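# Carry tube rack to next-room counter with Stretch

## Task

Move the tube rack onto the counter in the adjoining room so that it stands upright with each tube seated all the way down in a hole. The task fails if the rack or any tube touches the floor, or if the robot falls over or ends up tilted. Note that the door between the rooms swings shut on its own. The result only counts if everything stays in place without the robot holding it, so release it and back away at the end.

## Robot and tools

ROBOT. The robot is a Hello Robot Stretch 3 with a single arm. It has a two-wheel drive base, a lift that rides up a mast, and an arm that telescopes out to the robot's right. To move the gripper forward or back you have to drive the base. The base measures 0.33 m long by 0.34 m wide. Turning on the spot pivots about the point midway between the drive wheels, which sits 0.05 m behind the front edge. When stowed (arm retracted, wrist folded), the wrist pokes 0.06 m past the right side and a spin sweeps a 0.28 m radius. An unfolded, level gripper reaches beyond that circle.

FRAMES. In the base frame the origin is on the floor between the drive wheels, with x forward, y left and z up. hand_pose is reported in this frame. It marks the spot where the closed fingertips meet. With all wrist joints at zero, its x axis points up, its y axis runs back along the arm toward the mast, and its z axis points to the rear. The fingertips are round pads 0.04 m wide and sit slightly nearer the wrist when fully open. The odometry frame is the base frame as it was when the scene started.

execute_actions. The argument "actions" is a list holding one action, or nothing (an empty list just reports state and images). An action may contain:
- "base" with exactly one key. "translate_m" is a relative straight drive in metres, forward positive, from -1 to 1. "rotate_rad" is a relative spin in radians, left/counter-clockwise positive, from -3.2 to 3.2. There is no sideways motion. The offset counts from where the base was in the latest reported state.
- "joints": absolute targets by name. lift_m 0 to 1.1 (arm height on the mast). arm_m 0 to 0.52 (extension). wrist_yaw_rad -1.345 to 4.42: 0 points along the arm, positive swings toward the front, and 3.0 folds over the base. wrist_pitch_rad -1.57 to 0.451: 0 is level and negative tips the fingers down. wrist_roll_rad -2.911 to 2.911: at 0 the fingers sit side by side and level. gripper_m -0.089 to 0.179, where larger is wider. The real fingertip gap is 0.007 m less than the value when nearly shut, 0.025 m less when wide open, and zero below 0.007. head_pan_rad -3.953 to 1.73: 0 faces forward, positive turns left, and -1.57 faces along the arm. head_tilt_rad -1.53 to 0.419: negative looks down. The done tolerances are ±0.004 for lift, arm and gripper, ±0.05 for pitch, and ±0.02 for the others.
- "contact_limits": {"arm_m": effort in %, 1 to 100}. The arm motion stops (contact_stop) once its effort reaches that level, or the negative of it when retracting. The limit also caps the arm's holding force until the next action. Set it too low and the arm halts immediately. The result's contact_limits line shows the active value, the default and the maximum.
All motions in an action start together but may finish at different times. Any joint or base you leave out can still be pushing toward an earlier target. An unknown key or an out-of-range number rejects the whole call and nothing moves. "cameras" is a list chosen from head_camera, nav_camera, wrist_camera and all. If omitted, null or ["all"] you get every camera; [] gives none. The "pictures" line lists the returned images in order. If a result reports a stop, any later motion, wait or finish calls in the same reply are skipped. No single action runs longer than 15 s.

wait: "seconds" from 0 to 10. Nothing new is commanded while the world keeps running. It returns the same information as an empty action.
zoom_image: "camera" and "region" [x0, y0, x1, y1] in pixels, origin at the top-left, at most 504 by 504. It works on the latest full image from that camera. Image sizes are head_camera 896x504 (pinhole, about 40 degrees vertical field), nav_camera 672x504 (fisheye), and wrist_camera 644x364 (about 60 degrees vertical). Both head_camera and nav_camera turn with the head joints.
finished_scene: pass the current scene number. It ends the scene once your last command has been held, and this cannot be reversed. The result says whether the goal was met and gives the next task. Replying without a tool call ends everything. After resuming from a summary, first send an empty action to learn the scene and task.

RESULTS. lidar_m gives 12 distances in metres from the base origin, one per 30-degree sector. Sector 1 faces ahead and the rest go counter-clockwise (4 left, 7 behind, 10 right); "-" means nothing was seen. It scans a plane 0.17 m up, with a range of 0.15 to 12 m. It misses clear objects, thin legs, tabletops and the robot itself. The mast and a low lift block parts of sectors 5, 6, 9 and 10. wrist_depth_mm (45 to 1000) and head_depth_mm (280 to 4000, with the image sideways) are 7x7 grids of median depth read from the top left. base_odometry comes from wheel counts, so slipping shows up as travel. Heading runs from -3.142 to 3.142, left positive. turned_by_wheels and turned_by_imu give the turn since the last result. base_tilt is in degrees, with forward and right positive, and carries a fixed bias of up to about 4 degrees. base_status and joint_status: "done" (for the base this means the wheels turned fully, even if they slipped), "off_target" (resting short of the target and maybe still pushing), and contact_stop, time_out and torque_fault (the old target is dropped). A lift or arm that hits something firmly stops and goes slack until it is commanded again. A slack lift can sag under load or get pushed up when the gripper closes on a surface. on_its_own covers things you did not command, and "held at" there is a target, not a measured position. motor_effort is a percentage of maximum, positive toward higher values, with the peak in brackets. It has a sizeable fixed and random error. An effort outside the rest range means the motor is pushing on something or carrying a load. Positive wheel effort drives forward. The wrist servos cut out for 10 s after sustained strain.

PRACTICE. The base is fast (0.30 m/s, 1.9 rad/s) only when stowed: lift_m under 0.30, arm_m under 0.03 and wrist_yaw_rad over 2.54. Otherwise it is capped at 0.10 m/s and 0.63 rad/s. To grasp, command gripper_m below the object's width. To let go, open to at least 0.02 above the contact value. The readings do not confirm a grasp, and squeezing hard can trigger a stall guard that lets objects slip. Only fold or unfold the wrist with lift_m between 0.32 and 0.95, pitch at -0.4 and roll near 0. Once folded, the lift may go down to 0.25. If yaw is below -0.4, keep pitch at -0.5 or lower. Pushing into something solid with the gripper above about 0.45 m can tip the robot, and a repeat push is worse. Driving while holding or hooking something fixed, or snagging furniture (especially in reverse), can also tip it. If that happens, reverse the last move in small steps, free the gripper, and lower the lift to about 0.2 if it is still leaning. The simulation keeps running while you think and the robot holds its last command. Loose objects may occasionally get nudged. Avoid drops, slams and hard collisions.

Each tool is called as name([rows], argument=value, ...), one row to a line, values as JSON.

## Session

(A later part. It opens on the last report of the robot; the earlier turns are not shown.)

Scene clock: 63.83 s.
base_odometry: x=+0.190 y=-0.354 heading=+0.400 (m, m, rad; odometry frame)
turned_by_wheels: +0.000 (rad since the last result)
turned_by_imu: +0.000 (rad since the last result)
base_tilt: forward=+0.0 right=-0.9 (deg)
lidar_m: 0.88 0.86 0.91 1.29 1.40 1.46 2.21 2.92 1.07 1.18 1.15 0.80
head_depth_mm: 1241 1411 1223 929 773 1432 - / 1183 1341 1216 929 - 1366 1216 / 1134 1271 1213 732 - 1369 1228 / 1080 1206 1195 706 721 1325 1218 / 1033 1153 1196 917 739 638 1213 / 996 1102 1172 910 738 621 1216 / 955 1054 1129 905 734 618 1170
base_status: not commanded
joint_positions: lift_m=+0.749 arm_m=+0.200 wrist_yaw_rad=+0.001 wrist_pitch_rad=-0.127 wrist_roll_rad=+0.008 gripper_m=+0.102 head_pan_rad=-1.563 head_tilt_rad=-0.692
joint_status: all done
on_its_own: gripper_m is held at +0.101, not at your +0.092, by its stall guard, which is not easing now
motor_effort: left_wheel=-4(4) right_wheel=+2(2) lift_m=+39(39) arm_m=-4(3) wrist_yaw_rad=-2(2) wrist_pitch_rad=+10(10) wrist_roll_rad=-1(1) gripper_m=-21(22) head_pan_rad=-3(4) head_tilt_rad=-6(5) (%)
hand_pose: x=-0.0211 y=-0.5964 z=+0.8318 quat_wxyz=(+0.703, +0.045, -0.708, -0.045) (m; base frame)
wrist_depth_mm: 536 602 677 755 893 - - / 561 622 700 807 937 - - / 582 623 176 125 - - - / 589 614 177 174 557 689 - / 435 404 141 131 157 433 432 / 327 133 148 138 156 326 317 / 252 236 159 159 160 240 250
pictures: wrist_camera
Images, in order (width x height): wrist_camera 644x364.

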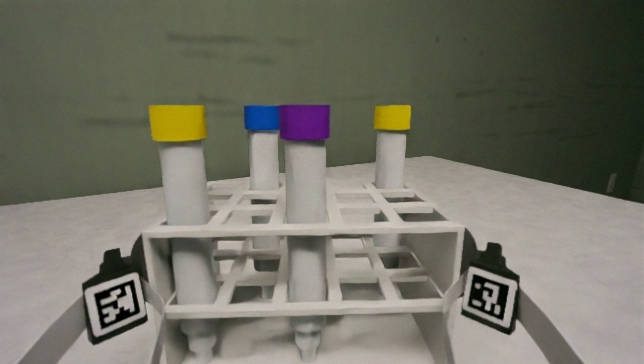

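execute_actions([
  {"base":{"rotate_rad":-2.8},"joints":{"arm_m":0,"wrist_yaw_rad":1.57,"lift_m":0.85,"head_pan_rad":-0.8,"head_tilt_rad":-0.3}},
], cameras=[])

execute_actions([
  {"base":{"translate_m":1.0}},
], cameras=[])

execute_actions([
  {"base":{"translate_m":0.7},"joints":{"head_pan_rad":-1.47}},
])

Scene clock: 74.73 s.
base_odometry: x=+0.190 y=-0.354 heading=-2.400 (m, m, rad; odometry frame)
turned_by_wheels: -2.800 (rad since the last result)
turned_by_imu: -2.835 (rad since the last result)
base_tilt: forward=+0.0 right=-1.1 (deg)
lidar_m: 2.93 1.89 1.07 1.15 0.81 0.93 0.86 0.87 1.09 1.38 1.40 1.75
head_depth_mm: 1246 1292 1341 1399 1461 1527 1555 / 1319 1381 1432 1500 1572 1640 1615 / 1414 1477 1537 1613 1684 1776 1612 / 1524 1586 1658 1754 1848 1881 1590 / 1721 1800 1890 2012 2132 2018 1598 / 1869 1968 2075 2210 2346 2017 1597 / 2035 2144 2280 2405 2537 2022 1581
base_status: done
joint_positions: lift_m=+0.849 arm_m=+0.001 wrist_yaw_rad=+1.567 wrist_pitch_rad=-0.127 wrist_roll_rad=+0.008 gripper_m=+0.102 head_pan_rad=-0.807 head_tilt_rad=-0.310
joint_status: all done
on_its_own: gripper_m is held at +0.101, not at your +0.092, by its stall guard, which is not easing now
motor_effort: left_wheel=+3(9) right_wheel=-2(5) lift_m=+38(39) arm_m=-5(0) wrist_yaw_rad=+2(5) wrist_pitch_rad=+10(10) wrist_roll_rad=-1(1) gripper_m=-21(21) head_pan_rad=+3(42) head_tilt_rad=+7(41) (%)
hand_pose: x=+0.2298 y=-0.1470 z=+0.9318 quat_wxyz=(+0.530, +0.532, -0.470, +0.464) (m; base frame)
wrist_depth_mm: - - - - - - - / - - - - - - - / - - 176 125 - - - / - - 178 174 - - - / 780 - 141 131 158 - - / - 133 144 138 156 - - / - - 158 158 159 - -
pictures: none
No camera images: the call's "cameras" was empty. Leave "cameras" out to get every camera's image.

Scene clock: 86.03 s.
base_odometry: x=-0.547 y=-1.029 heading=-2.400 (m, m, rad; odometry frame)
turned_by_wheels: +0.000 (rad since the last result)
turned_by_imu: -0.002 (rad since the last result)
base_tilt: forward=-0.1 right=-1.2 (deg)
lidar_m: 1.93 1.94 1.39 1.28 0.82 1.61 1.86 1.87 1.36 1.25 1.26 1.65
head_depth_mm: 1195 1241 1291 1341 1393 1453 1510 / 1270 1324 1372 1440 1498 1567 1593 / 1356 1415 1477 1544 1623 1699 1611 / 1447 1508 1585 1668 1759 1844 1603 / 1469 1547 1632 1719 1821 1898 1601 / 1607 1688 1780 1891 2012 2030 1590 / 1751 1866 1957 2092 2245 2013 1589
base_status: done
joint_positions: lift_m=+0.849 arm_m=+0.001 wrist_yaw_rad=+1.567 wrist_pitch_rad=-0.127 wrist_roll_rad=+0.008 gripper_m=+0.102 head_pan_rad=-0.807 head_tilt_rad=-0.310
joint_status: not commanded
on_its_own: gripper_m is held at +0.101, not at your +0.092, by its stall guard, which is not easing now
motor_effort: left_wheel=+3(10) right_wheel=-2(3) lift_m=+39(39) arm_m=-4(4) wrist_yaw_rad=+3(3) wrist_pitch_rad=+10(10) wrist_roll_rad=+0(1) gripper_m=-21(21) head_pan_rad=+3(4) head_tilt_rad=+7(7) (%)
hand_pose: x=+0.2298 y=-0.1470 z=+0.9318 quat_wxyz=(+0.530, +0.532, -0.470, +0.464) (m; base frame)
wrist_depth_mm: - - - - - - - / - - - - - - - / - - 175 125 - - - / - - 178 173 - - - / - - 142 131 157 - - / - 133 147 138 155 - - / - - 159 158 158 - -
pictures: none
No camera images: the call's "cameras" was empty. Leave "cameras" out to get every camera's image.

Scene clock: 94.33 s.
base_odometry: x=-1.063 y=-1.502 heading=-2.400 (m, m, rad; odometry frame)
turned_by_wheels: +0.000 (rad since the last result)
turned_by_imu: -0.001 (rad since the last result)
base_tilt: forward=+0.0 right=-0.9 (deg)
lidar_m: 1.23 1.24 1.48 1.37 1.38 1.22 2.55 1.92 1.26 1.24 1.22 1.33
head_depth_mm: 1067 1116 1176 1249 1306 1372 1437 / 1067 1120 1180 1245 1312 1398 1478 / 1064 1118 1172 1240 1312 1395 1473 / 1065 1116 1179 1242 1316 1405 1481 / 1065 1117 1173 1240 1315 1398 1473 / 1063 1116 1170 1238 1309 1400 1469 / 1052 1104 1155 1208 1271 1328 1410
base_status: done
joint_positions: lift_m=+0.849 arm_m=+0.001 wrist_yaw_rad=+1.567 wrist_pitch_rad=-0.127 wrist_roll_rad=+0.008 gripper_m=+0.102 head_pan_rad=-1.463 head_tilt_rad=-0.310
joint_status: all done
on_its_own: gripper_m is held at +0.101, not at your +0.092, by its stall guard, which is not easing now
motor_effort: left_wheel=+3(12) right_wheel=-2(2) lift_m=+39(39) arm_m=-4(4) wrist_yaw_rad=+2(2) wrist_pitch_rad=+10(10) wrist_roll_rad=-1(1) gripper_m=-21(21) head_pan_rad=-3(41) head_tilt_rad=+7(6) (%)
hand_pose: x=+0.2298 y=-0.1470 z=+0.9318 quat_wxyz=(+0.530, +0.532, -0.470, +0.464) (m; base frame)
wrist_depth_mm: 923 952 - - - - 924 / 959 - - - - - 932 / - - 176 126 - - 944 / - - 177 174 - - 964 / - - 141 132 158 - 964 / - 132 143 138 156 - 969 / - - 158 158 159 - -
pictures: head_camera (sideways: a quarter turn clockwise sets it upright), nav_camera (sideways: a quarter turn counterclockwise sets it upright), wrist_camera
Images, in order (width x height): head_camera 896x504, nav_camera 672x504, wrist_camera 644x364.

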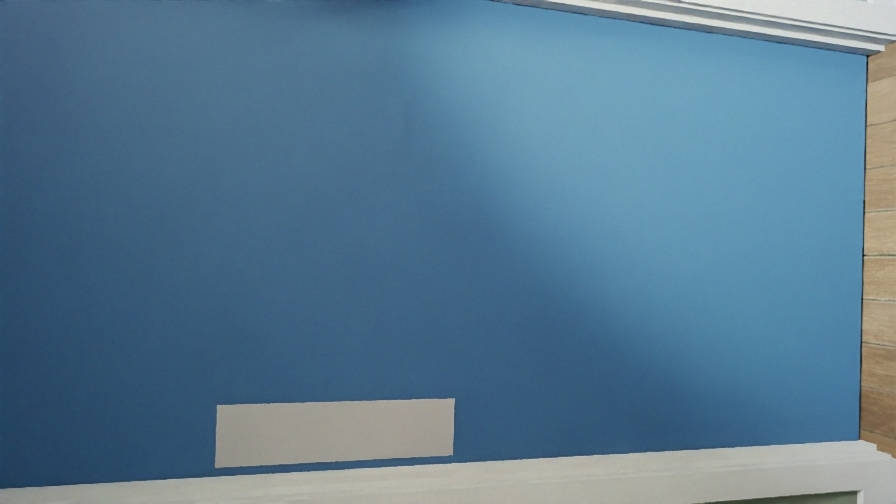

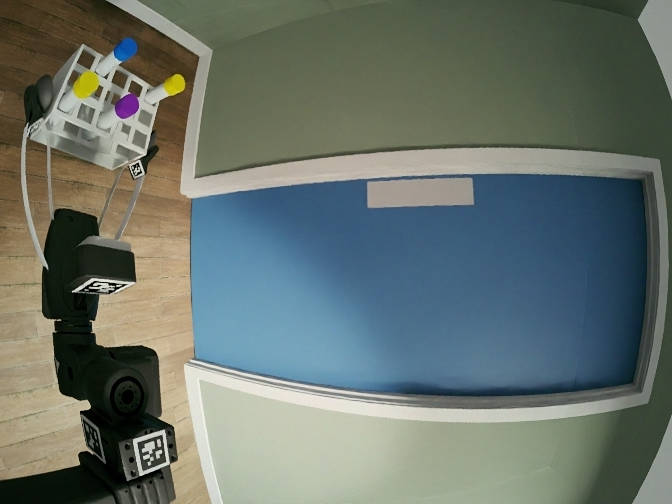

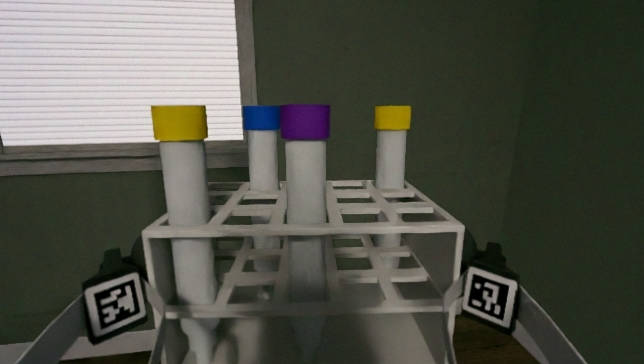

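execute_actions([
  {"base":{"rotate_rad":1.66},"joints":{"head_pan_rad":-3.14,"head_tilt_rad":-0.5}},
], cameras=[])

execute_actions([
  {"base":{"translate_m":-1.0}},
], cameras=["nav_camera"])

execute_actions([
  {"base":{"translate_m":-0.4}},
], cameras=["nav_camera"])

Scene clock: 104.07 s.
base_odometry: x=-1.063 y=-1.502 heading=-0.740 (m, m, rad; odometry frame)
turned_by_wheels: +1.660 (rad since the last result)
turned_by_imu: +1.678 (rad since the last result)
base_tilt: forward=-0.1 right=-1.0 (deg)
lidar_m: 1.37 1.22 1.23 2.55 1.72 1.26 1.24 1.22 1.29 1.23 1.26 1.44
head_depth_mm: 1049 1131 1233 1325 1441 1548 - / 1043 1129 1225 1343 1486 1630 - / 1043 1128 1227 1340 1492 1623 - / 1045 1128 1219 1340 1486 1608 1402 / 1044 1127 1228 1338 1482 1613 1363 / 1043 1124 1225 1337 1486 1603 1361 / 1040 1112 1202 1301 1427 1529 1347
base_status: done
joint_positions: lift_m=+0.849 arm_m=+0.001 wrist_yaw_rad=+1.567 wrist_pitch_rad=-0.127 wrist_roll_rad=+0.008 gripper_m=+0.102 head_pan_rad=-3.133 head_tilt_rad=-0.494
joint_status: all done
on_its_own: gripper_m is held at +0.101, not at your +0.092, by its stall guard, which is not easing now
motor_effort: left_wheel=-4(10) right_wheel=+3(5) lift_m=+38(38) arm_m=-4(4) wrist_yaw_rad=+3(3) wrist_pitch_rad=+10(10) wrist_roll_rad=-1(1) gripper_m=-20(20) head_pan_rad=-4(45) head_tilt_rad=-4(28) (%)
hand_pose: x=+0.2298 y=-0.1470 z=+0.9318 quat_wxyz=(+0.530, +0.532, -0.470, +0.464) (m; base frame)
wrist_depth_mm: - - - - - - - / - - - - - - - / - - 176 127 - - - / - - 179 174 - - - / - - 141 132 158 - - / - 133 143 139 156 - - / - - 158 159 159 - -
pictures: none
No camera images: the call's "cameras" was empty. Leave "cameras" out to get every camera's image.

Scene clock: 116.03 s.
base_odometry: x=-1.802 y=-0.828 heading=-0.740 (m, m, rad; odometry frame)
turned_by_wheels: +0.000 (rad since the last result)
turned_by_imu: -0.003 (rad since the last result)
base_tilt: forward=-0.1 right=-1.0 (deg)
lidar_m: 2.37 2.07 2.64 0.73 0.37 0.28 0.28 0.29 0.42 0.56 1.30 1.73
head_depth_mm: - - - - 288 307 - / - - - - 290 308 - / - - - - 291 313 - / - - - - 293 322 362 / - - - - 293 327 372 / - - - - 296 331 377 / - - - - 299 336 383
base_status: done
joint_positions: lift_m=+0.849 arm_m=+0.001 wrist_yaw_rad=+1.569 wrist_pitch_rad=-0.129 wrist_roll_rad=+0.008 gripper_m=+0.105 head_pan_rad=-3.134 head_tilt_rad=-0.497
joint_status: not commanded
on_its_own: gripper_m is held at +0.104, not at your +0.092, by its stall guard, which is not easing now
motor_effort: left_wheel=-6(73) right_wheel=-4(39) lift_m=+37(39) arm_m=-4(4) wrist_yaw_rad=+0(3) wrist_pitch_rad=+11(11) wrist_roll_rad=-1(1) gripper_m=-20(21) head_pan_rad=-3(3) head_tilt_rad=-3(4) (%)
hand_pose: x=+0.2297 y=-0.1465 z=+0.9314 quat_wxyz=(+0.530, +0.533, -0.469, +0.464) (m; base frame)
wrist_depth_mm: - - - - - - - / - - - - - - - / - - 175 126 - - - / - - 178 173 190 - - / - - 142 132 158 - - / - 133 142 139 156 - - / - - 152 158 159 - -
pictures: nav_camera (sideways: a quarter turn counterclockwise sets it upright)
Images, in order (width x height): nav_camera 672x504.

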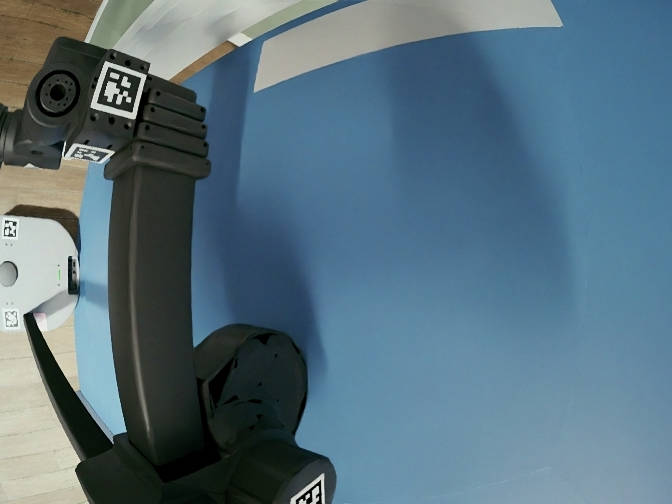

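Scene clock: 120.97 s.
base_odometry: x=-2.097 y=-0.558 heading=-0.740 (m, m, rad; odometry frame)
turned_by_wheels: +0.000 (rad since the last result)
turned_by_imu: -0.001 (rad since the last result)
base_tilt: forward=+0.0 right=-1.1 (deg)
lidar_m: 2.77 2.44 0.40 0.26 0.24 0.24 0.30 1.88 1.34 0.49 0.44 1.75
head_depth_mm: - - - - 290 297 - / - - 288 299 319 338 - / 286 296 315 339 366 393 - / 311 333 360 392 429 474 566 / 354 385 418 460 512 582 667 / 411 452 502 570 1930 1586 1320 / 1724 1870 2010 2206 2077 1634 1351
base_status: done
joint_positions: lift_m=+0.849 arm_m=+0.001 wrist_yaw_rad=+1.569 wrist_pitch_rad=-0.129 wrist_roll_rad=+0.008 gripper_m=+0.105 head_pan_rad=-3.134 head_tilt_rad=-0.497
joint_status: not commanded
on_its_own: gripper_m is held at +0.104, not at your +0.092, by its stall guard, which is not easing now
motor_effort: left_wheel=-3(20) right_wheel=-4(15) lift_m=+37(37) arm_m=-3(3) wrist_yaw_rad=+1(0) wrist_pitch_rad=+11(11) wrist_roll_rad=-1(1) gripper_m=-20(19) head_pan_rad=-3(3) head_tilt_rad=-1(2) (%)
hand_pose: x=+0.2297 y=-0.1465 z=+0.9314 quat_wxyz=(+0.530, +0.533, -0.469, +0.464) (m; base frame)
wrist_depth_mm: - - - - - - - / - - - - - - - / - - 175 125 - - - / - - 176 174 - - - / - - 141 131 158 - - / - 133 143 138 156 - - / - - 159 158 158 - -
pictures: nav_camera (sideways: a quarter turn counterclockwise sets it upright)
Images, in order (width x height): nav_camera 672x504.

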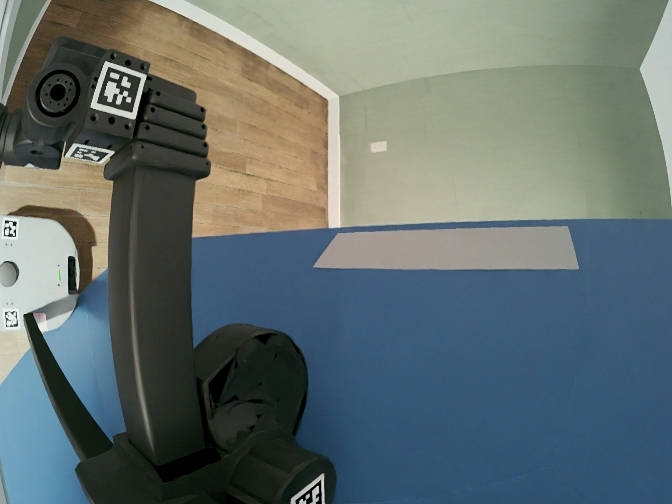

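execute_actions([
  {"base":{"translate_m":-0.35}},
], cameras=[])

execute_actions([
  {"base":{"translate_m":-0.7},"joints":{"wrist_yaw_rad":0,"head_pan_rad":1.6,"head_tilt_rad":-0.4}},
])

Scene clock: 128.87 s.
base_odometry: x=-2.355 y=-0.323 heading=-0.740 (m, m, rad; odometry frame)
turned_by_wheels: +0.000 (rad since the last result)
turned_by_imu: -0.001 (rad since the last result)
base_tilt: forward=-0.2 right=-1.1 (deg)
lidar_m: 3.14 0.52 0.26 0.22 0.22 0.24 1.66 1.71 1.35 1.29 0.68 0.64
head_depth_mm: 1421 1530 1629 331 339 347 - / 1415 1534 1668 1826 1956 1717 - / 1413 1520 1671 1839 1964 1713 - / 1415 1526 1667 1814 1957 1662 1398 / 1414 1517 1664 1814 1954 1653 1360 / 1412 1518 1656 1806 1955 1647 1355 / 1411 1521 1665 1818 1948 1630 1351
base_status: done
joint_positions: lift_m=+0.849 arm_m=+0.001 wrist_yaw_rad=+1.569 wrist_pitch_rad=-0.129 wrist_roll_rad=+0.008 gripper_m=+0.105 head_pan_rad=-3.134 head_tilt_rad=-0.497
joint_status: not commanded
on_its_own: gripper_m is held at +0.104, not at your +0.092, by its stall guard, which is not easing now
motor_effort: left_wheel=+1(18) right_wheel=-3(11) lift_m=+37(37) arm_m=-4(3) wrist_yaw_rad=+0(1) wrist_pitch_rad=+11(11) wrist_roll_rad=-1(1) gripper_m=-19(19) head_pan_rad=-3(3) head_tilt_rad=-2(2) (%)
hand_pose: x=+0.2297 y=-0.1465 z=+0.9314 quat_wxyz=(+0.530, +0.533, -0.469, +0.464) (m; base frame)
wrist_depth_mm: - - - - - 416 373 / - - - - - 436 391 / - - 173 126 - 430 415 / - - 177 174 - 435 433 / - - 141 132 158 446 458 / - 133 142 139 156 466 484 / - - 152 158 159 504 508
pictures: none
No camera images: the call's "cameras" was empty. Leave "cameras" out to get every camera's image.

Scene clock: 137.23 s.
base_odometry: x=-2.873 y=+0.149 heading=-0.740 (m, m, rad; odometry frame)
turned_by_wheels: +0.000 (rad since the last result)
turned_by_imu: -0.001 (rad since the last result)
base_tilt: forward=+0.0 right=-1.1 (deg)
lidar_m: 1.18 1.21 1.62 1.85 1.41 1.00 0.96 0.98 1.31 1.32 1.35 1.23
head_depth_mm: 2122 2261 2063 1939 2094 1842 1483 / 2136 2277 2026 1938 2106 1837 1477 / 2123 2267 1999 1954 2102 1829 1473 / 2130 2258 1959 1957 2099 1817 1467 / 2124 2279 1920 1965 2096 1808 1458 / 2134 2268 1891 1961 2092 1796 1453 / 2123 2279 1879 1949 2090 1792 1445
base_status: done
joint_positions: lift_m=+0.849 arm_m=+0.001 wrist_yaw_rad=+0.002 wrist_pitch_rad=-0.129 wrist_roll_rad=+0.008 gripper_m=+0.105 head_pan_rad=+1.593 head_tilt_rad=-0.406
joint_status: all done
on_its_own: gripper_m is held at +0.104, not at your +0.092, by its stall guard, which is not easing now
motor_effort: left_wheel=+0(11) right_wheel=+0(7) lift_m=+37(37) arm_m=-3(4) wrist_yaw_rad=-4(7) wrist_pitch_rad=+11(11) wrist_roll_rad=-1(1) gripper_m=-20(19) head_pan_rad=+4(46) head_tilt_rad=+5(21) (%)
hand_pose: x=-0.0209 y=-0.3970 z=+0.9314 quat_wxyz=(+0.703, +0.046, -0.708, -0.045) (m; base frame)
wrist_depth_mm: 894 909 928 931 971 - 935 / 929 963 954 - - - 942 / - - 175 126 - - 946 / - - 177 173 - - 949 / - - 142 132 158 - 960 / - 133 142 138 156 - 964 / - - 152 158 158 - 937
pictures: head_camera (sideways: a quarter turn clockwise sets it upright), nav_camera (sideways: a quarter turn counterclockwise sets it upright), wrist_camera
Images, in order (width x height): head_camera 896x504, nav_camera 672x504, wrist_camera 644x364.

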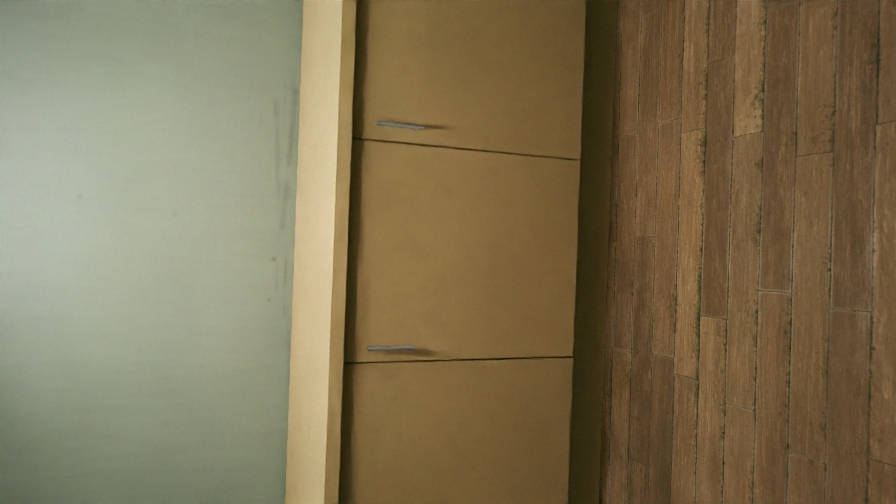

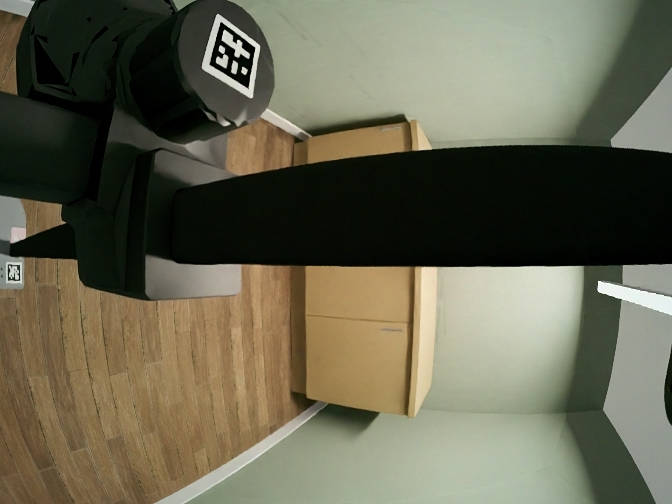

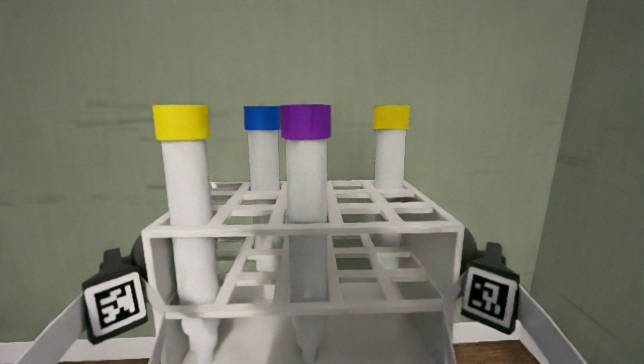

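execute_actions([
  {"base":{"rotate_rad":1.57},"joints":{"lift_m":0.93,"head_pan_rad":-1.57,"head_tilt_rad":-0.5}},
], cameras=[])

execute_actions([
  {"base":{"translate_m":1.0}},
], cameras=[])

execute_actions([
  {"base":{"translate_m":0.2}},
], cameras=[])

execute_actions([
  {"base":{"rotate_rad":1.56}},
], cameras=[])

execute_actions([
  {"joints":{"arm_m":0.45}},
], cameras=["head_camera","wrist_camera"])

Scene clock: 145.67 s.
base_odometry: x=-2.873 y=+0.149 heading=+0.830 (m, m, rad; odometry frame)
turned_by_wheels: +1.570 (rad since the last result)
turned_by_imu: +1.587 (rad since the last result)
base_tilt: forward=-0.1 right=-1.1 (deg)
lidar_m: 1.85 1.40 1.00 0.95 0.98 1.31 1.31 1.35 1.23 1.18 1.22 1.62
head_depth_mm: 985 1059 1147 1270 1398 1548 - / 986 1068 1156 1255 907 1545 1449 / 987 1060 1159 1271 432 - - / 984 1068 1158 1253 432 - - / 985 1060 1159 1267 414 1536 1367 / 986 1061 1154 1267 1400 1543 1358 / 985 1064 1151 1267 1398 1538 1355
base_status: done
joint_positions: lift_m=+0.929 arm_m=+0.001 wrist_yaw_rad=+0.002 wrist_pitch_rad=-0.129 wrist_roll_rad=+0.008 gripper_m=+0.105 head_pan_rad=-1.563 head_tilt_rad=-0.494
joint_status: all done
on_its_own: gripper_m is held at +0.104, not at your +0.092, by its stall guard, which is not easing now
motor_effort: left_wheel=-4(10) right_wheel=+2(5) lift_m=+39(39) arm_m=-3(3) wrist_yaw_rad=-3(4) wrist_pitch_rad=+11(11) wrist_roll_rad=-1(1) gripper_m=-20(19) head_pan_rad=-3(45) head_tilt_rad=-3(19) (%)
hand_pose: x=-0.0209 y=-0.3970 z=+1.0113 quat_wxyz=(+0.703, +0.046, -0.708, -0.045) (m; base frame)
wrist_depth_mm: 784 791 797 839 839 845 873 / 809 820 852 853 877 900 916 / 857 854 174 126 897 928 944 / 893 887 178 174 858 - - / 929 938 141 132 157 - - / - 133 143 138 156 - - / - - 152 158 159 - -
pictures: none
No camera images: the call's "cameras" was empty. Leave "cameras" out to get every camera's image.

Scene clock: 156.60 s.
base_odometry: x=-2.198 y=+0.887 heading=+0.830 (m, m, rad; odometry frame)
turned_by_wheels: +0.000 (rad since the last result)
turned_by_imu: -0.002 (rad since the last result)
base_tilt: forward=-0.2 right=-1.0 (deg)
lidar_m: 0.84 0.87 1.04 0.99 1.02 1.36 2.32 1.68 1.20 1.14 1.18 0.88
head_depth_mm: 957 1035 1126 1232 1361 1497 - / 958 1035 1127 1218 885 1529 1447 / 951 1031 1124 1232 431 - - / 957 1031 1118 1213 432 - - / 953 1031 1127 1230 415 1518 1363 / 956 1030 1119 1230 1347 1518 1360 / 957 1032 1116 1223 1350 1512 1349
base_status: done
joint_positions: lift_m=+0.929 arm_m=+0.001 wrist_yaw_rad=+0.002 wrist_pitch_rad=-0.129 wrist_roll_rad=+0.008 gripper_m=+0.105 head_pan_rad=-1.563 head_tilt_rad=-0.494
joint_status: not commanded
on_its_own: gripper_m is held at +0.104, not at your +0.092, by its stall guard, which is not easing now
motor_effort: left_wheel=-5(5) right_wheel=+2(5) lift_m=+39(39) arm_m=-3(3) wrist_yaw_rad=-4(4) wrist_pitch_rad=+11(11) wrist_roll_rad=-1(1) gripper_m=-19(19) head_pan_rad=-3(4) head_tilt_rad=-4(4) (%)
hand_pose: x=-0.0209 y=-0.3970 z=+1.0113 quat_wxyz=(+0.703, +0.046, -0.708, -0.045) (m; base frame)
wrist_depth_mm: 746 767 778 783 807 815 815 / 790 798 793 836 833 866 874 / 832 826 175 126 879 891 916 / 847 863 178 173 902 947 950 / 901 898 141 132 158 - - / 929 133 142 138 156 - - / - - 159 158 159 - -
pictures: none
No camera images: the call's "cameras" was empty. Leave "cameras" out to get every camera's image.

Scene clock: 159.57 s.
base_odometry: x=-2.063 y=+1.035 heading=+0.830 (m, m, rad; odometry frame)
turned_by_wheels: +0.000 (rad since the last result)
turned_by_imu: -0.001 (rad since the last result)
base_tilt: forward=-0.1 right=-1.1 (deg)
lidar_m: 0.64 0.66 0.89 1.00 1.02 1.37 2.52 1.68 1.19 1.14 0.93 0.67
head_depth_mm: 949 1028 1118 1227 1358 1505 - / 954 1024 1117 1206 881 1520 1452 / 951 1028 1111 1222 432 - - / 945 1026 1115 1202 432 - - / 949 1020 1114 1223 415 1508 1363 / 952 1026 1117 1220 1344 1508 1359 / 950 1025 1109 1219 1348 1504 1359
base_status: done
joint_positions: lift_m=+0.929 arm_m=+0.001 wrist_yaw_rad=+0.002 wrist_pitch_rad=-0.129 wrist_roll_rad=+0.008 gripper_m=+0.105 head_pan_rad=-1.563 head_tilt_rad=-0.494
joint_status: not commanded
on_its_own: gripper_m is held at +0.104, not at your +0.092, by its stall guard, which is not easing now
motor_effort: left_wheel=-4(7) right_wheel=+2(6) lift_m=+38(39) arm_m=-3(3) wrist_yaw_rad=-4(4) wrist_pitch_rad=+11(11) wrist_roll_rad=-1(1) gripper_m=-19(20) head_pan_rad=-4(3) head_tilt_rad=-4(4) (%)
hand_pose: x=-0.0209 y=-0.3970 z=+1.0113 quat_wxyz=(+0.703, +0.046, -0.708, -0.045) (m; base frame)
wrist_depth_mm: 754 778 777 789 802 819 834 / 791 802 819 822 832 859 861 / 823 820 176 126 862 897 908 / 847 869 178 174 909 934 953 / 880 921 141 132 158 - - / 929 133 142 138 157 - - / - - 152 159 159 - -
pictures: none
No camera images: the call's "cameras" was empty. Leave "cameras" out to get every camera's image.

Scene clock: 163.00 s.
base_odometry: x=-2.063 y=+1.035 heading=+2.390 (m, m, rad; odometry frame)
turned_by_wheels: +1.560 (rad since the last result)
turned_by_imu: +1.578 (rad since the last result)
base_tilt: forward=+0.0 right=-1.0 (deg)
lidar_m: 1.00 1.02 1.36 2.52 1.68 1.19 1.14 0.94 0.68 0.64 0.66 0.88
head_depth_mm: 1065 1152 1219 877 738 819 - / 1066 1148 1219 870 578 823 899 / 1058 1139 1218 865 431 - - / 1055 1142 1212 857 432 - - / 1059 1142 1210 849 415 822 933 / 1057 1139 1204 847 735 820 930 / 1053 1135 1207 840 734 820 931
base_status: done
joint_positions: lift_m=+0.929 arm_m=+0.001 wrist_yaw_rad=+0.002 wrist_pitch_rad=-0.129 wrist_roll_rad=+0.008 gripper_m=+0.105 head_pan_rad=-1.563 head_tilt_rad=-0.494
joint_status: not commanded
on_its_own: gripper_m is held at +0.104, not at your +0.092, by its stall guard, which is not easing now
motor_effort: left_wheel=-4(11) right_wheel=+2(5) lift_m=+39(39) arm_m=-3(3) wrist_yaw_rad=-3(3) wrist_pitch_rad=+11(11) wrist_roll_rad=-1(0) gripper_m=-19(20) head_pan_rad=-4(3) head_tilt_rad=-4(4) (%)
hand_pose: x=-0.0209 y=-0.3970 z=+1.0113 quat_wxyz=(+0.703, +0.046, -0.708, -0.045) (m; base frame)
wrist_depth_mm: 847 862 885 917 906 934 949 / 873 900 904 946 958 - - / 928 935 175 127 - - - / 651 585 177 174 531 650 653 / 414 397 141 132 158 428 436 / 424 133 143 138 156 467 471 / 439 452 152 159 159 491 498
pictures: none
No camera images: the call's "cameras" was empty. Leave "cameras" out to get every camera's image.

Scene clock: 167.50 s.
base_odometry: x=-2.063 y=+1.035 heading=+2.390 (m, m, rad; odometry frame)
turned_by_wheels: +0.000 (rad since the last result)
turned_by_imu: -0.001 (rad since the last result)
base_tilt: forward=-0.1 right=-1.2 (deg)
lidar_m: 0.99 1.02 1.35 2.52 1.69 1.20 1.14 0.94 0.67 0.64 0.66 0.88
head_depth_mm: 1065 1151 1223 - 759 839 935 / 1061 1147 1223 806 733 823 931 / 1063 1147 1215 780 736 822 934 / 1062 1147 1194 815 736 822 932 / 1053 1143 1209 850 735 821 931 / 1056 1141 1212 846 734 820 928 / 1049 1132 1200 839 734 819 931
base_status: not commanded
joint_positions: lift_m=+0.929 arm_m=+0.450 wrist_yaw_rad=+0.002 wrist_pitch_rad=-0.129 wrist_roll_rad=+0.008 gripper_m=+0.105 head_pan_rad=-1.563 head_tilt_rad=-0.494
joint_status: all done
on_its_own: gripper_m is held at +0.104, not at your +0.092, by its stall guard, which is not easing now
motor_effort: left_wheel=-4(4) right_wheel=+3(2) lift_m=+39(38) arm_m=+4(4) wrist_yaw_rad=-3(3) wrist_pitch_rad=+11(11) wrist_roll_rad=-1(1) gripper_m=-20(19) head_pan_rad=-3(4) head_tilt_rad=-4(4) (%)
hand_pose: x=-0.0210 y=-0.8457 z=+1.0113 quat_wxyz=(+0.703, +0.046, -0.708, -0.045) (m; base frame)
wrist_depth_mm: 487 488 502 505 519 525 530 / 498 510 519 535 539 547 564 / 518 519 176 126 554 575 592 / 541 541 177 173 526 592 597 / 410 380 141 132 158 408 406 / 298 133 142 138 156 306 295 / 235 221 152 159 159 225 234
pictures: head_camera (sideways: a quarter turn clockwise sets it upright), wrist_camera
Images, in order (width x height): head_camera 896x504, wrist_camera 644x364.

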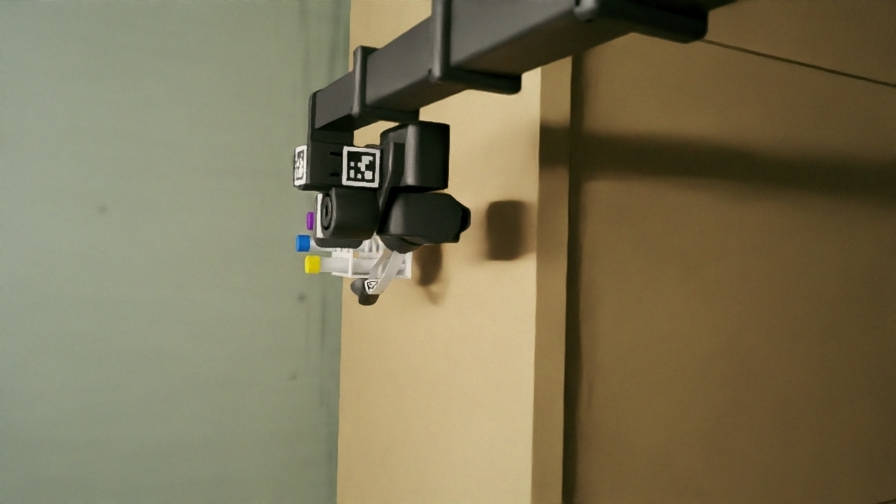

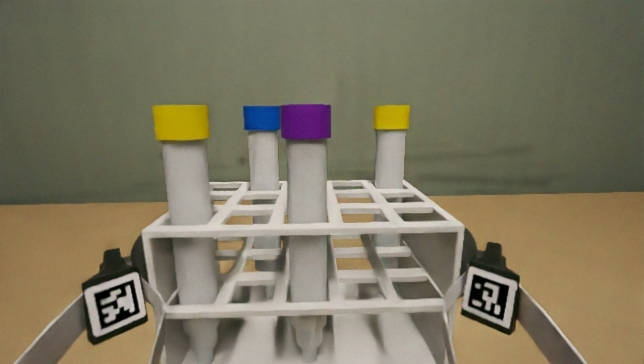

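Depth 234 matched lift 0.739 before; grasp was at 0.684 → lower 0.054.

execute_actions([
  {"joints":{"lift_m":0.876}},
], cameras=[])

execute_actions([
  {"joints":{"gripper_m":0.175}},
], cameras=[])

execute_actions([
  {"joints":{"arm_m":0.2}},
], cameras=["wrist_camera"])

finished_scene(scene=1)

Scene clock: 173.37 s.
base_odometry: x=-2.063 y=+1.035 heading=+2.390 (m, m, rad; odometry frame)
turned_by_wheels: +0.000 (rad since the last result)
turned_by_imu: -0.001 (rad since the last result)
base_tilt: forward=-0.1 right=-1.0 (deg)
lidar_m: 1.00 1.02 1.36 2.52 1.69 1.19 1.14 0.94 0.67 0.64 0.66 0.89
head_depth_mm: 1061 1155 1223 902 - - 951 / 1060 1153 1214 - 743 826 935 / 1062 1146 1223 - 734 823 933 / 1057 1142 1213 816 733 821 931 / 1058 1144 1209 851 735 821 930 / 1057 1144 1206 847 733 821 933 / 1054 1139 1207 841 733 820 930
base_status: not commanded
joint_positions: lift_m=+0.877 arm_m=+0.450 wrist_yaw_rad=+0.002 wrist_pitch_rad=-0.122 wrist_roll_rad=+0.008 gripper_m=+0.105 head_pan_rad=-1.563 head_tilt_rad=-0.494
joint_status: all done
on_its_own: gripper_m is held at +0.104, not at your +0.092, by its stall guard, which is not easing now
motor_effort: left_wheel=-4(4) right_wheel=+2(2) lift_m=+13(32) arm_m=+4(3) wrist_yaw_rad=-3(3) wrist_pitch_rad=+8(11) wrist_roll_rad=-1(1) gripper_m=-20(20) head_pan_rad=-4(4) head_tilt_rad=-4(4) (%)
hand_pose: x=-0.0210 y=-0.8460 z=+0.9601 quat_wxyz=(+0.703, +0.044, -0.708, -0.043) (m; base frame)
wrist_depth_mm: 475 487 501 505 512 524 537 / 503 512 522 528 546 547 560 / 526 524 171 123 549 575 590 / 473 424 176 151 378 466 463 / 294 266 138 131 158 292 290 / 220 132 142 138 155 220 213 / - 159 158 158 160 161 167
pictures: none
No camera images: the call's "cameras" was empty. Leave "cameras" out to get every camera's image.

Scene clock: 174.57 s.
base_odometry: x=-2.063 y=+1.035 heading=+2.390 (m, m, rad; odometry frame)
turned_by_wheels: +0.000 (rad since the last result)
turned_by_imu: +0.000 (rad since the last result)
base_tilt: forward=+0.0 right=-1.0 (deg)
lidar_m: 1.00 1.02 1.36 2.52 1.69 1.19 1.14 0.94 0.67 0.64 0.66 0.89
head_depth_mm: 1059 1154 1219 904 - - 954 / 1062 1146 1218 - 740 823 933 / 1057 1144 1222 - 736 823 932 / 1056 1143 1216 819 734 818 933 / 1057 1144 1212 851 733 822 933 / 1057 1133 1209 844 734 820 930 / 1051 1138 1205 839 733 818 927
base_status: not commanded
joint_positions: lift_m=+0.877 arm_m=+0.450 wrist_yaw_rad=+0.002 wrist_pitch_rad=-0.122 wrist_roll_rad=+0.008 gripper_m=+0.175 head_pan_rad=-1.563 head_tilt_rad=-0.494
joint_status: all done
motor_effort: left_wheel=-4(4) right_wheel=+2(3) lift_m=+13(13) arm_m=+4(3) wrist_yaw_rad=-3(3) wrist_pitch_rad=+8(8) wrist_roll_rad=-1(1) gripper_m=-1(85) head_pan_rad=-4(4) head_tilt_rad=-4(4) (%)
hand_pose: x=-0.0210 y=-0.8460 z=+0.9601 quat_wxyz=(+0.703, +0.044, -0.708, -0.043) (m; base frame)
wrist_depth_mm: 477 488 491 509 521 534 540 / 494 512 518 525 533 551 564 / 518 519 172 121 559 575 584 / 469 424 174 152 379 469 472 / 296 275 139 131 143 317 291 / - 133 142 138 155 - 213 / - 158 152 158 159 162 167
pictures: none
No camera images: the call's "cameras" was empty. Leave "cameras" out to get every camera's image.

Scene clock: 177.63 s.
base_odometry: x=-2.063 y=+1.035 heading=+2.390 (m, m, rad; odometry frame)
turned_by_wheels: +0.000 (rad since the last result)
turned_by_imu: -0.001 (rad since the last result)
base_tilt: forward=-0.1 right=-1.0 (deg)
lidar_m: 1.00 1.02 1.36 2.52 1.69 1.19 1.14 0.94 0.67 0.64 0.66 0.88
head_depth_mm: 1063 1141 1222 875 - - 950 / 1063 1147 1217 871 - - 931 / 1061 1145 1221 855 - - 932 / 1059 1141 1214 827 708 835 933 / 1055 1142 1215 852 740 820 929 / 1058 1142 1206 845 734 820 930 / 1051 1137 1210 837 733 821 930
base_status: not commanded
joint_positions: lift_m=+0.877 arm_m=+0.200 wrist_yaw_rad=+0.002 wrist_pitch_rad=-0.122 wrist_roll_rad=+0.008 gripper_m=+0.175 head_pan_rad=-1.563 head_tilt_rad=-0.494
joint_status: all done
motor_effort: left_wheel=-4(4) right_wheel=+2(2) lift_m=+13(13) arm_m=-4(9) wrist_yaw_rad=-3(3) wrist_pitch_rad=+8(8) wrist_roll_rad=-1(1) gripper_m=+0(1) head_pan_rad=-3(3) head_tilt_rad=-4(4) (%)
hand_pose: x=-0.0210 y=-0.5967 z=+0.9603 quat_wxyz=(+0.703, +0.044, -0.708, -0.043) (m; base frame)
wrist_depth_mm: 686 702 718 717 746 763 783 / 720 731 739 756 779 793 807 / 739 746 757 415 798 813 834 / 471 476 476 380 475 470 464 / 298 323 296 298 297 320 296 / - 217 216 216 215 - 215 / - 199 204 207 212 246 250
pictures: wrist_camera
Images, in order (width x height): wrist_camera 644x364.

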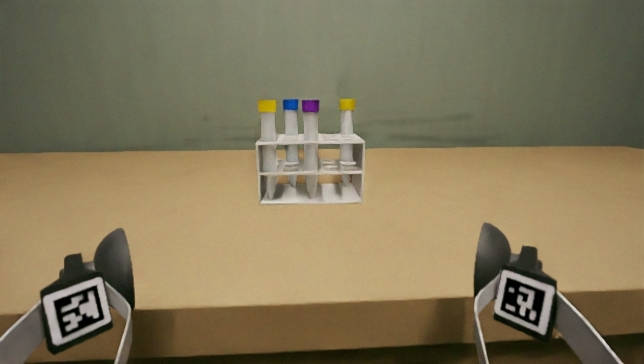

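The scene is finished: the task was done.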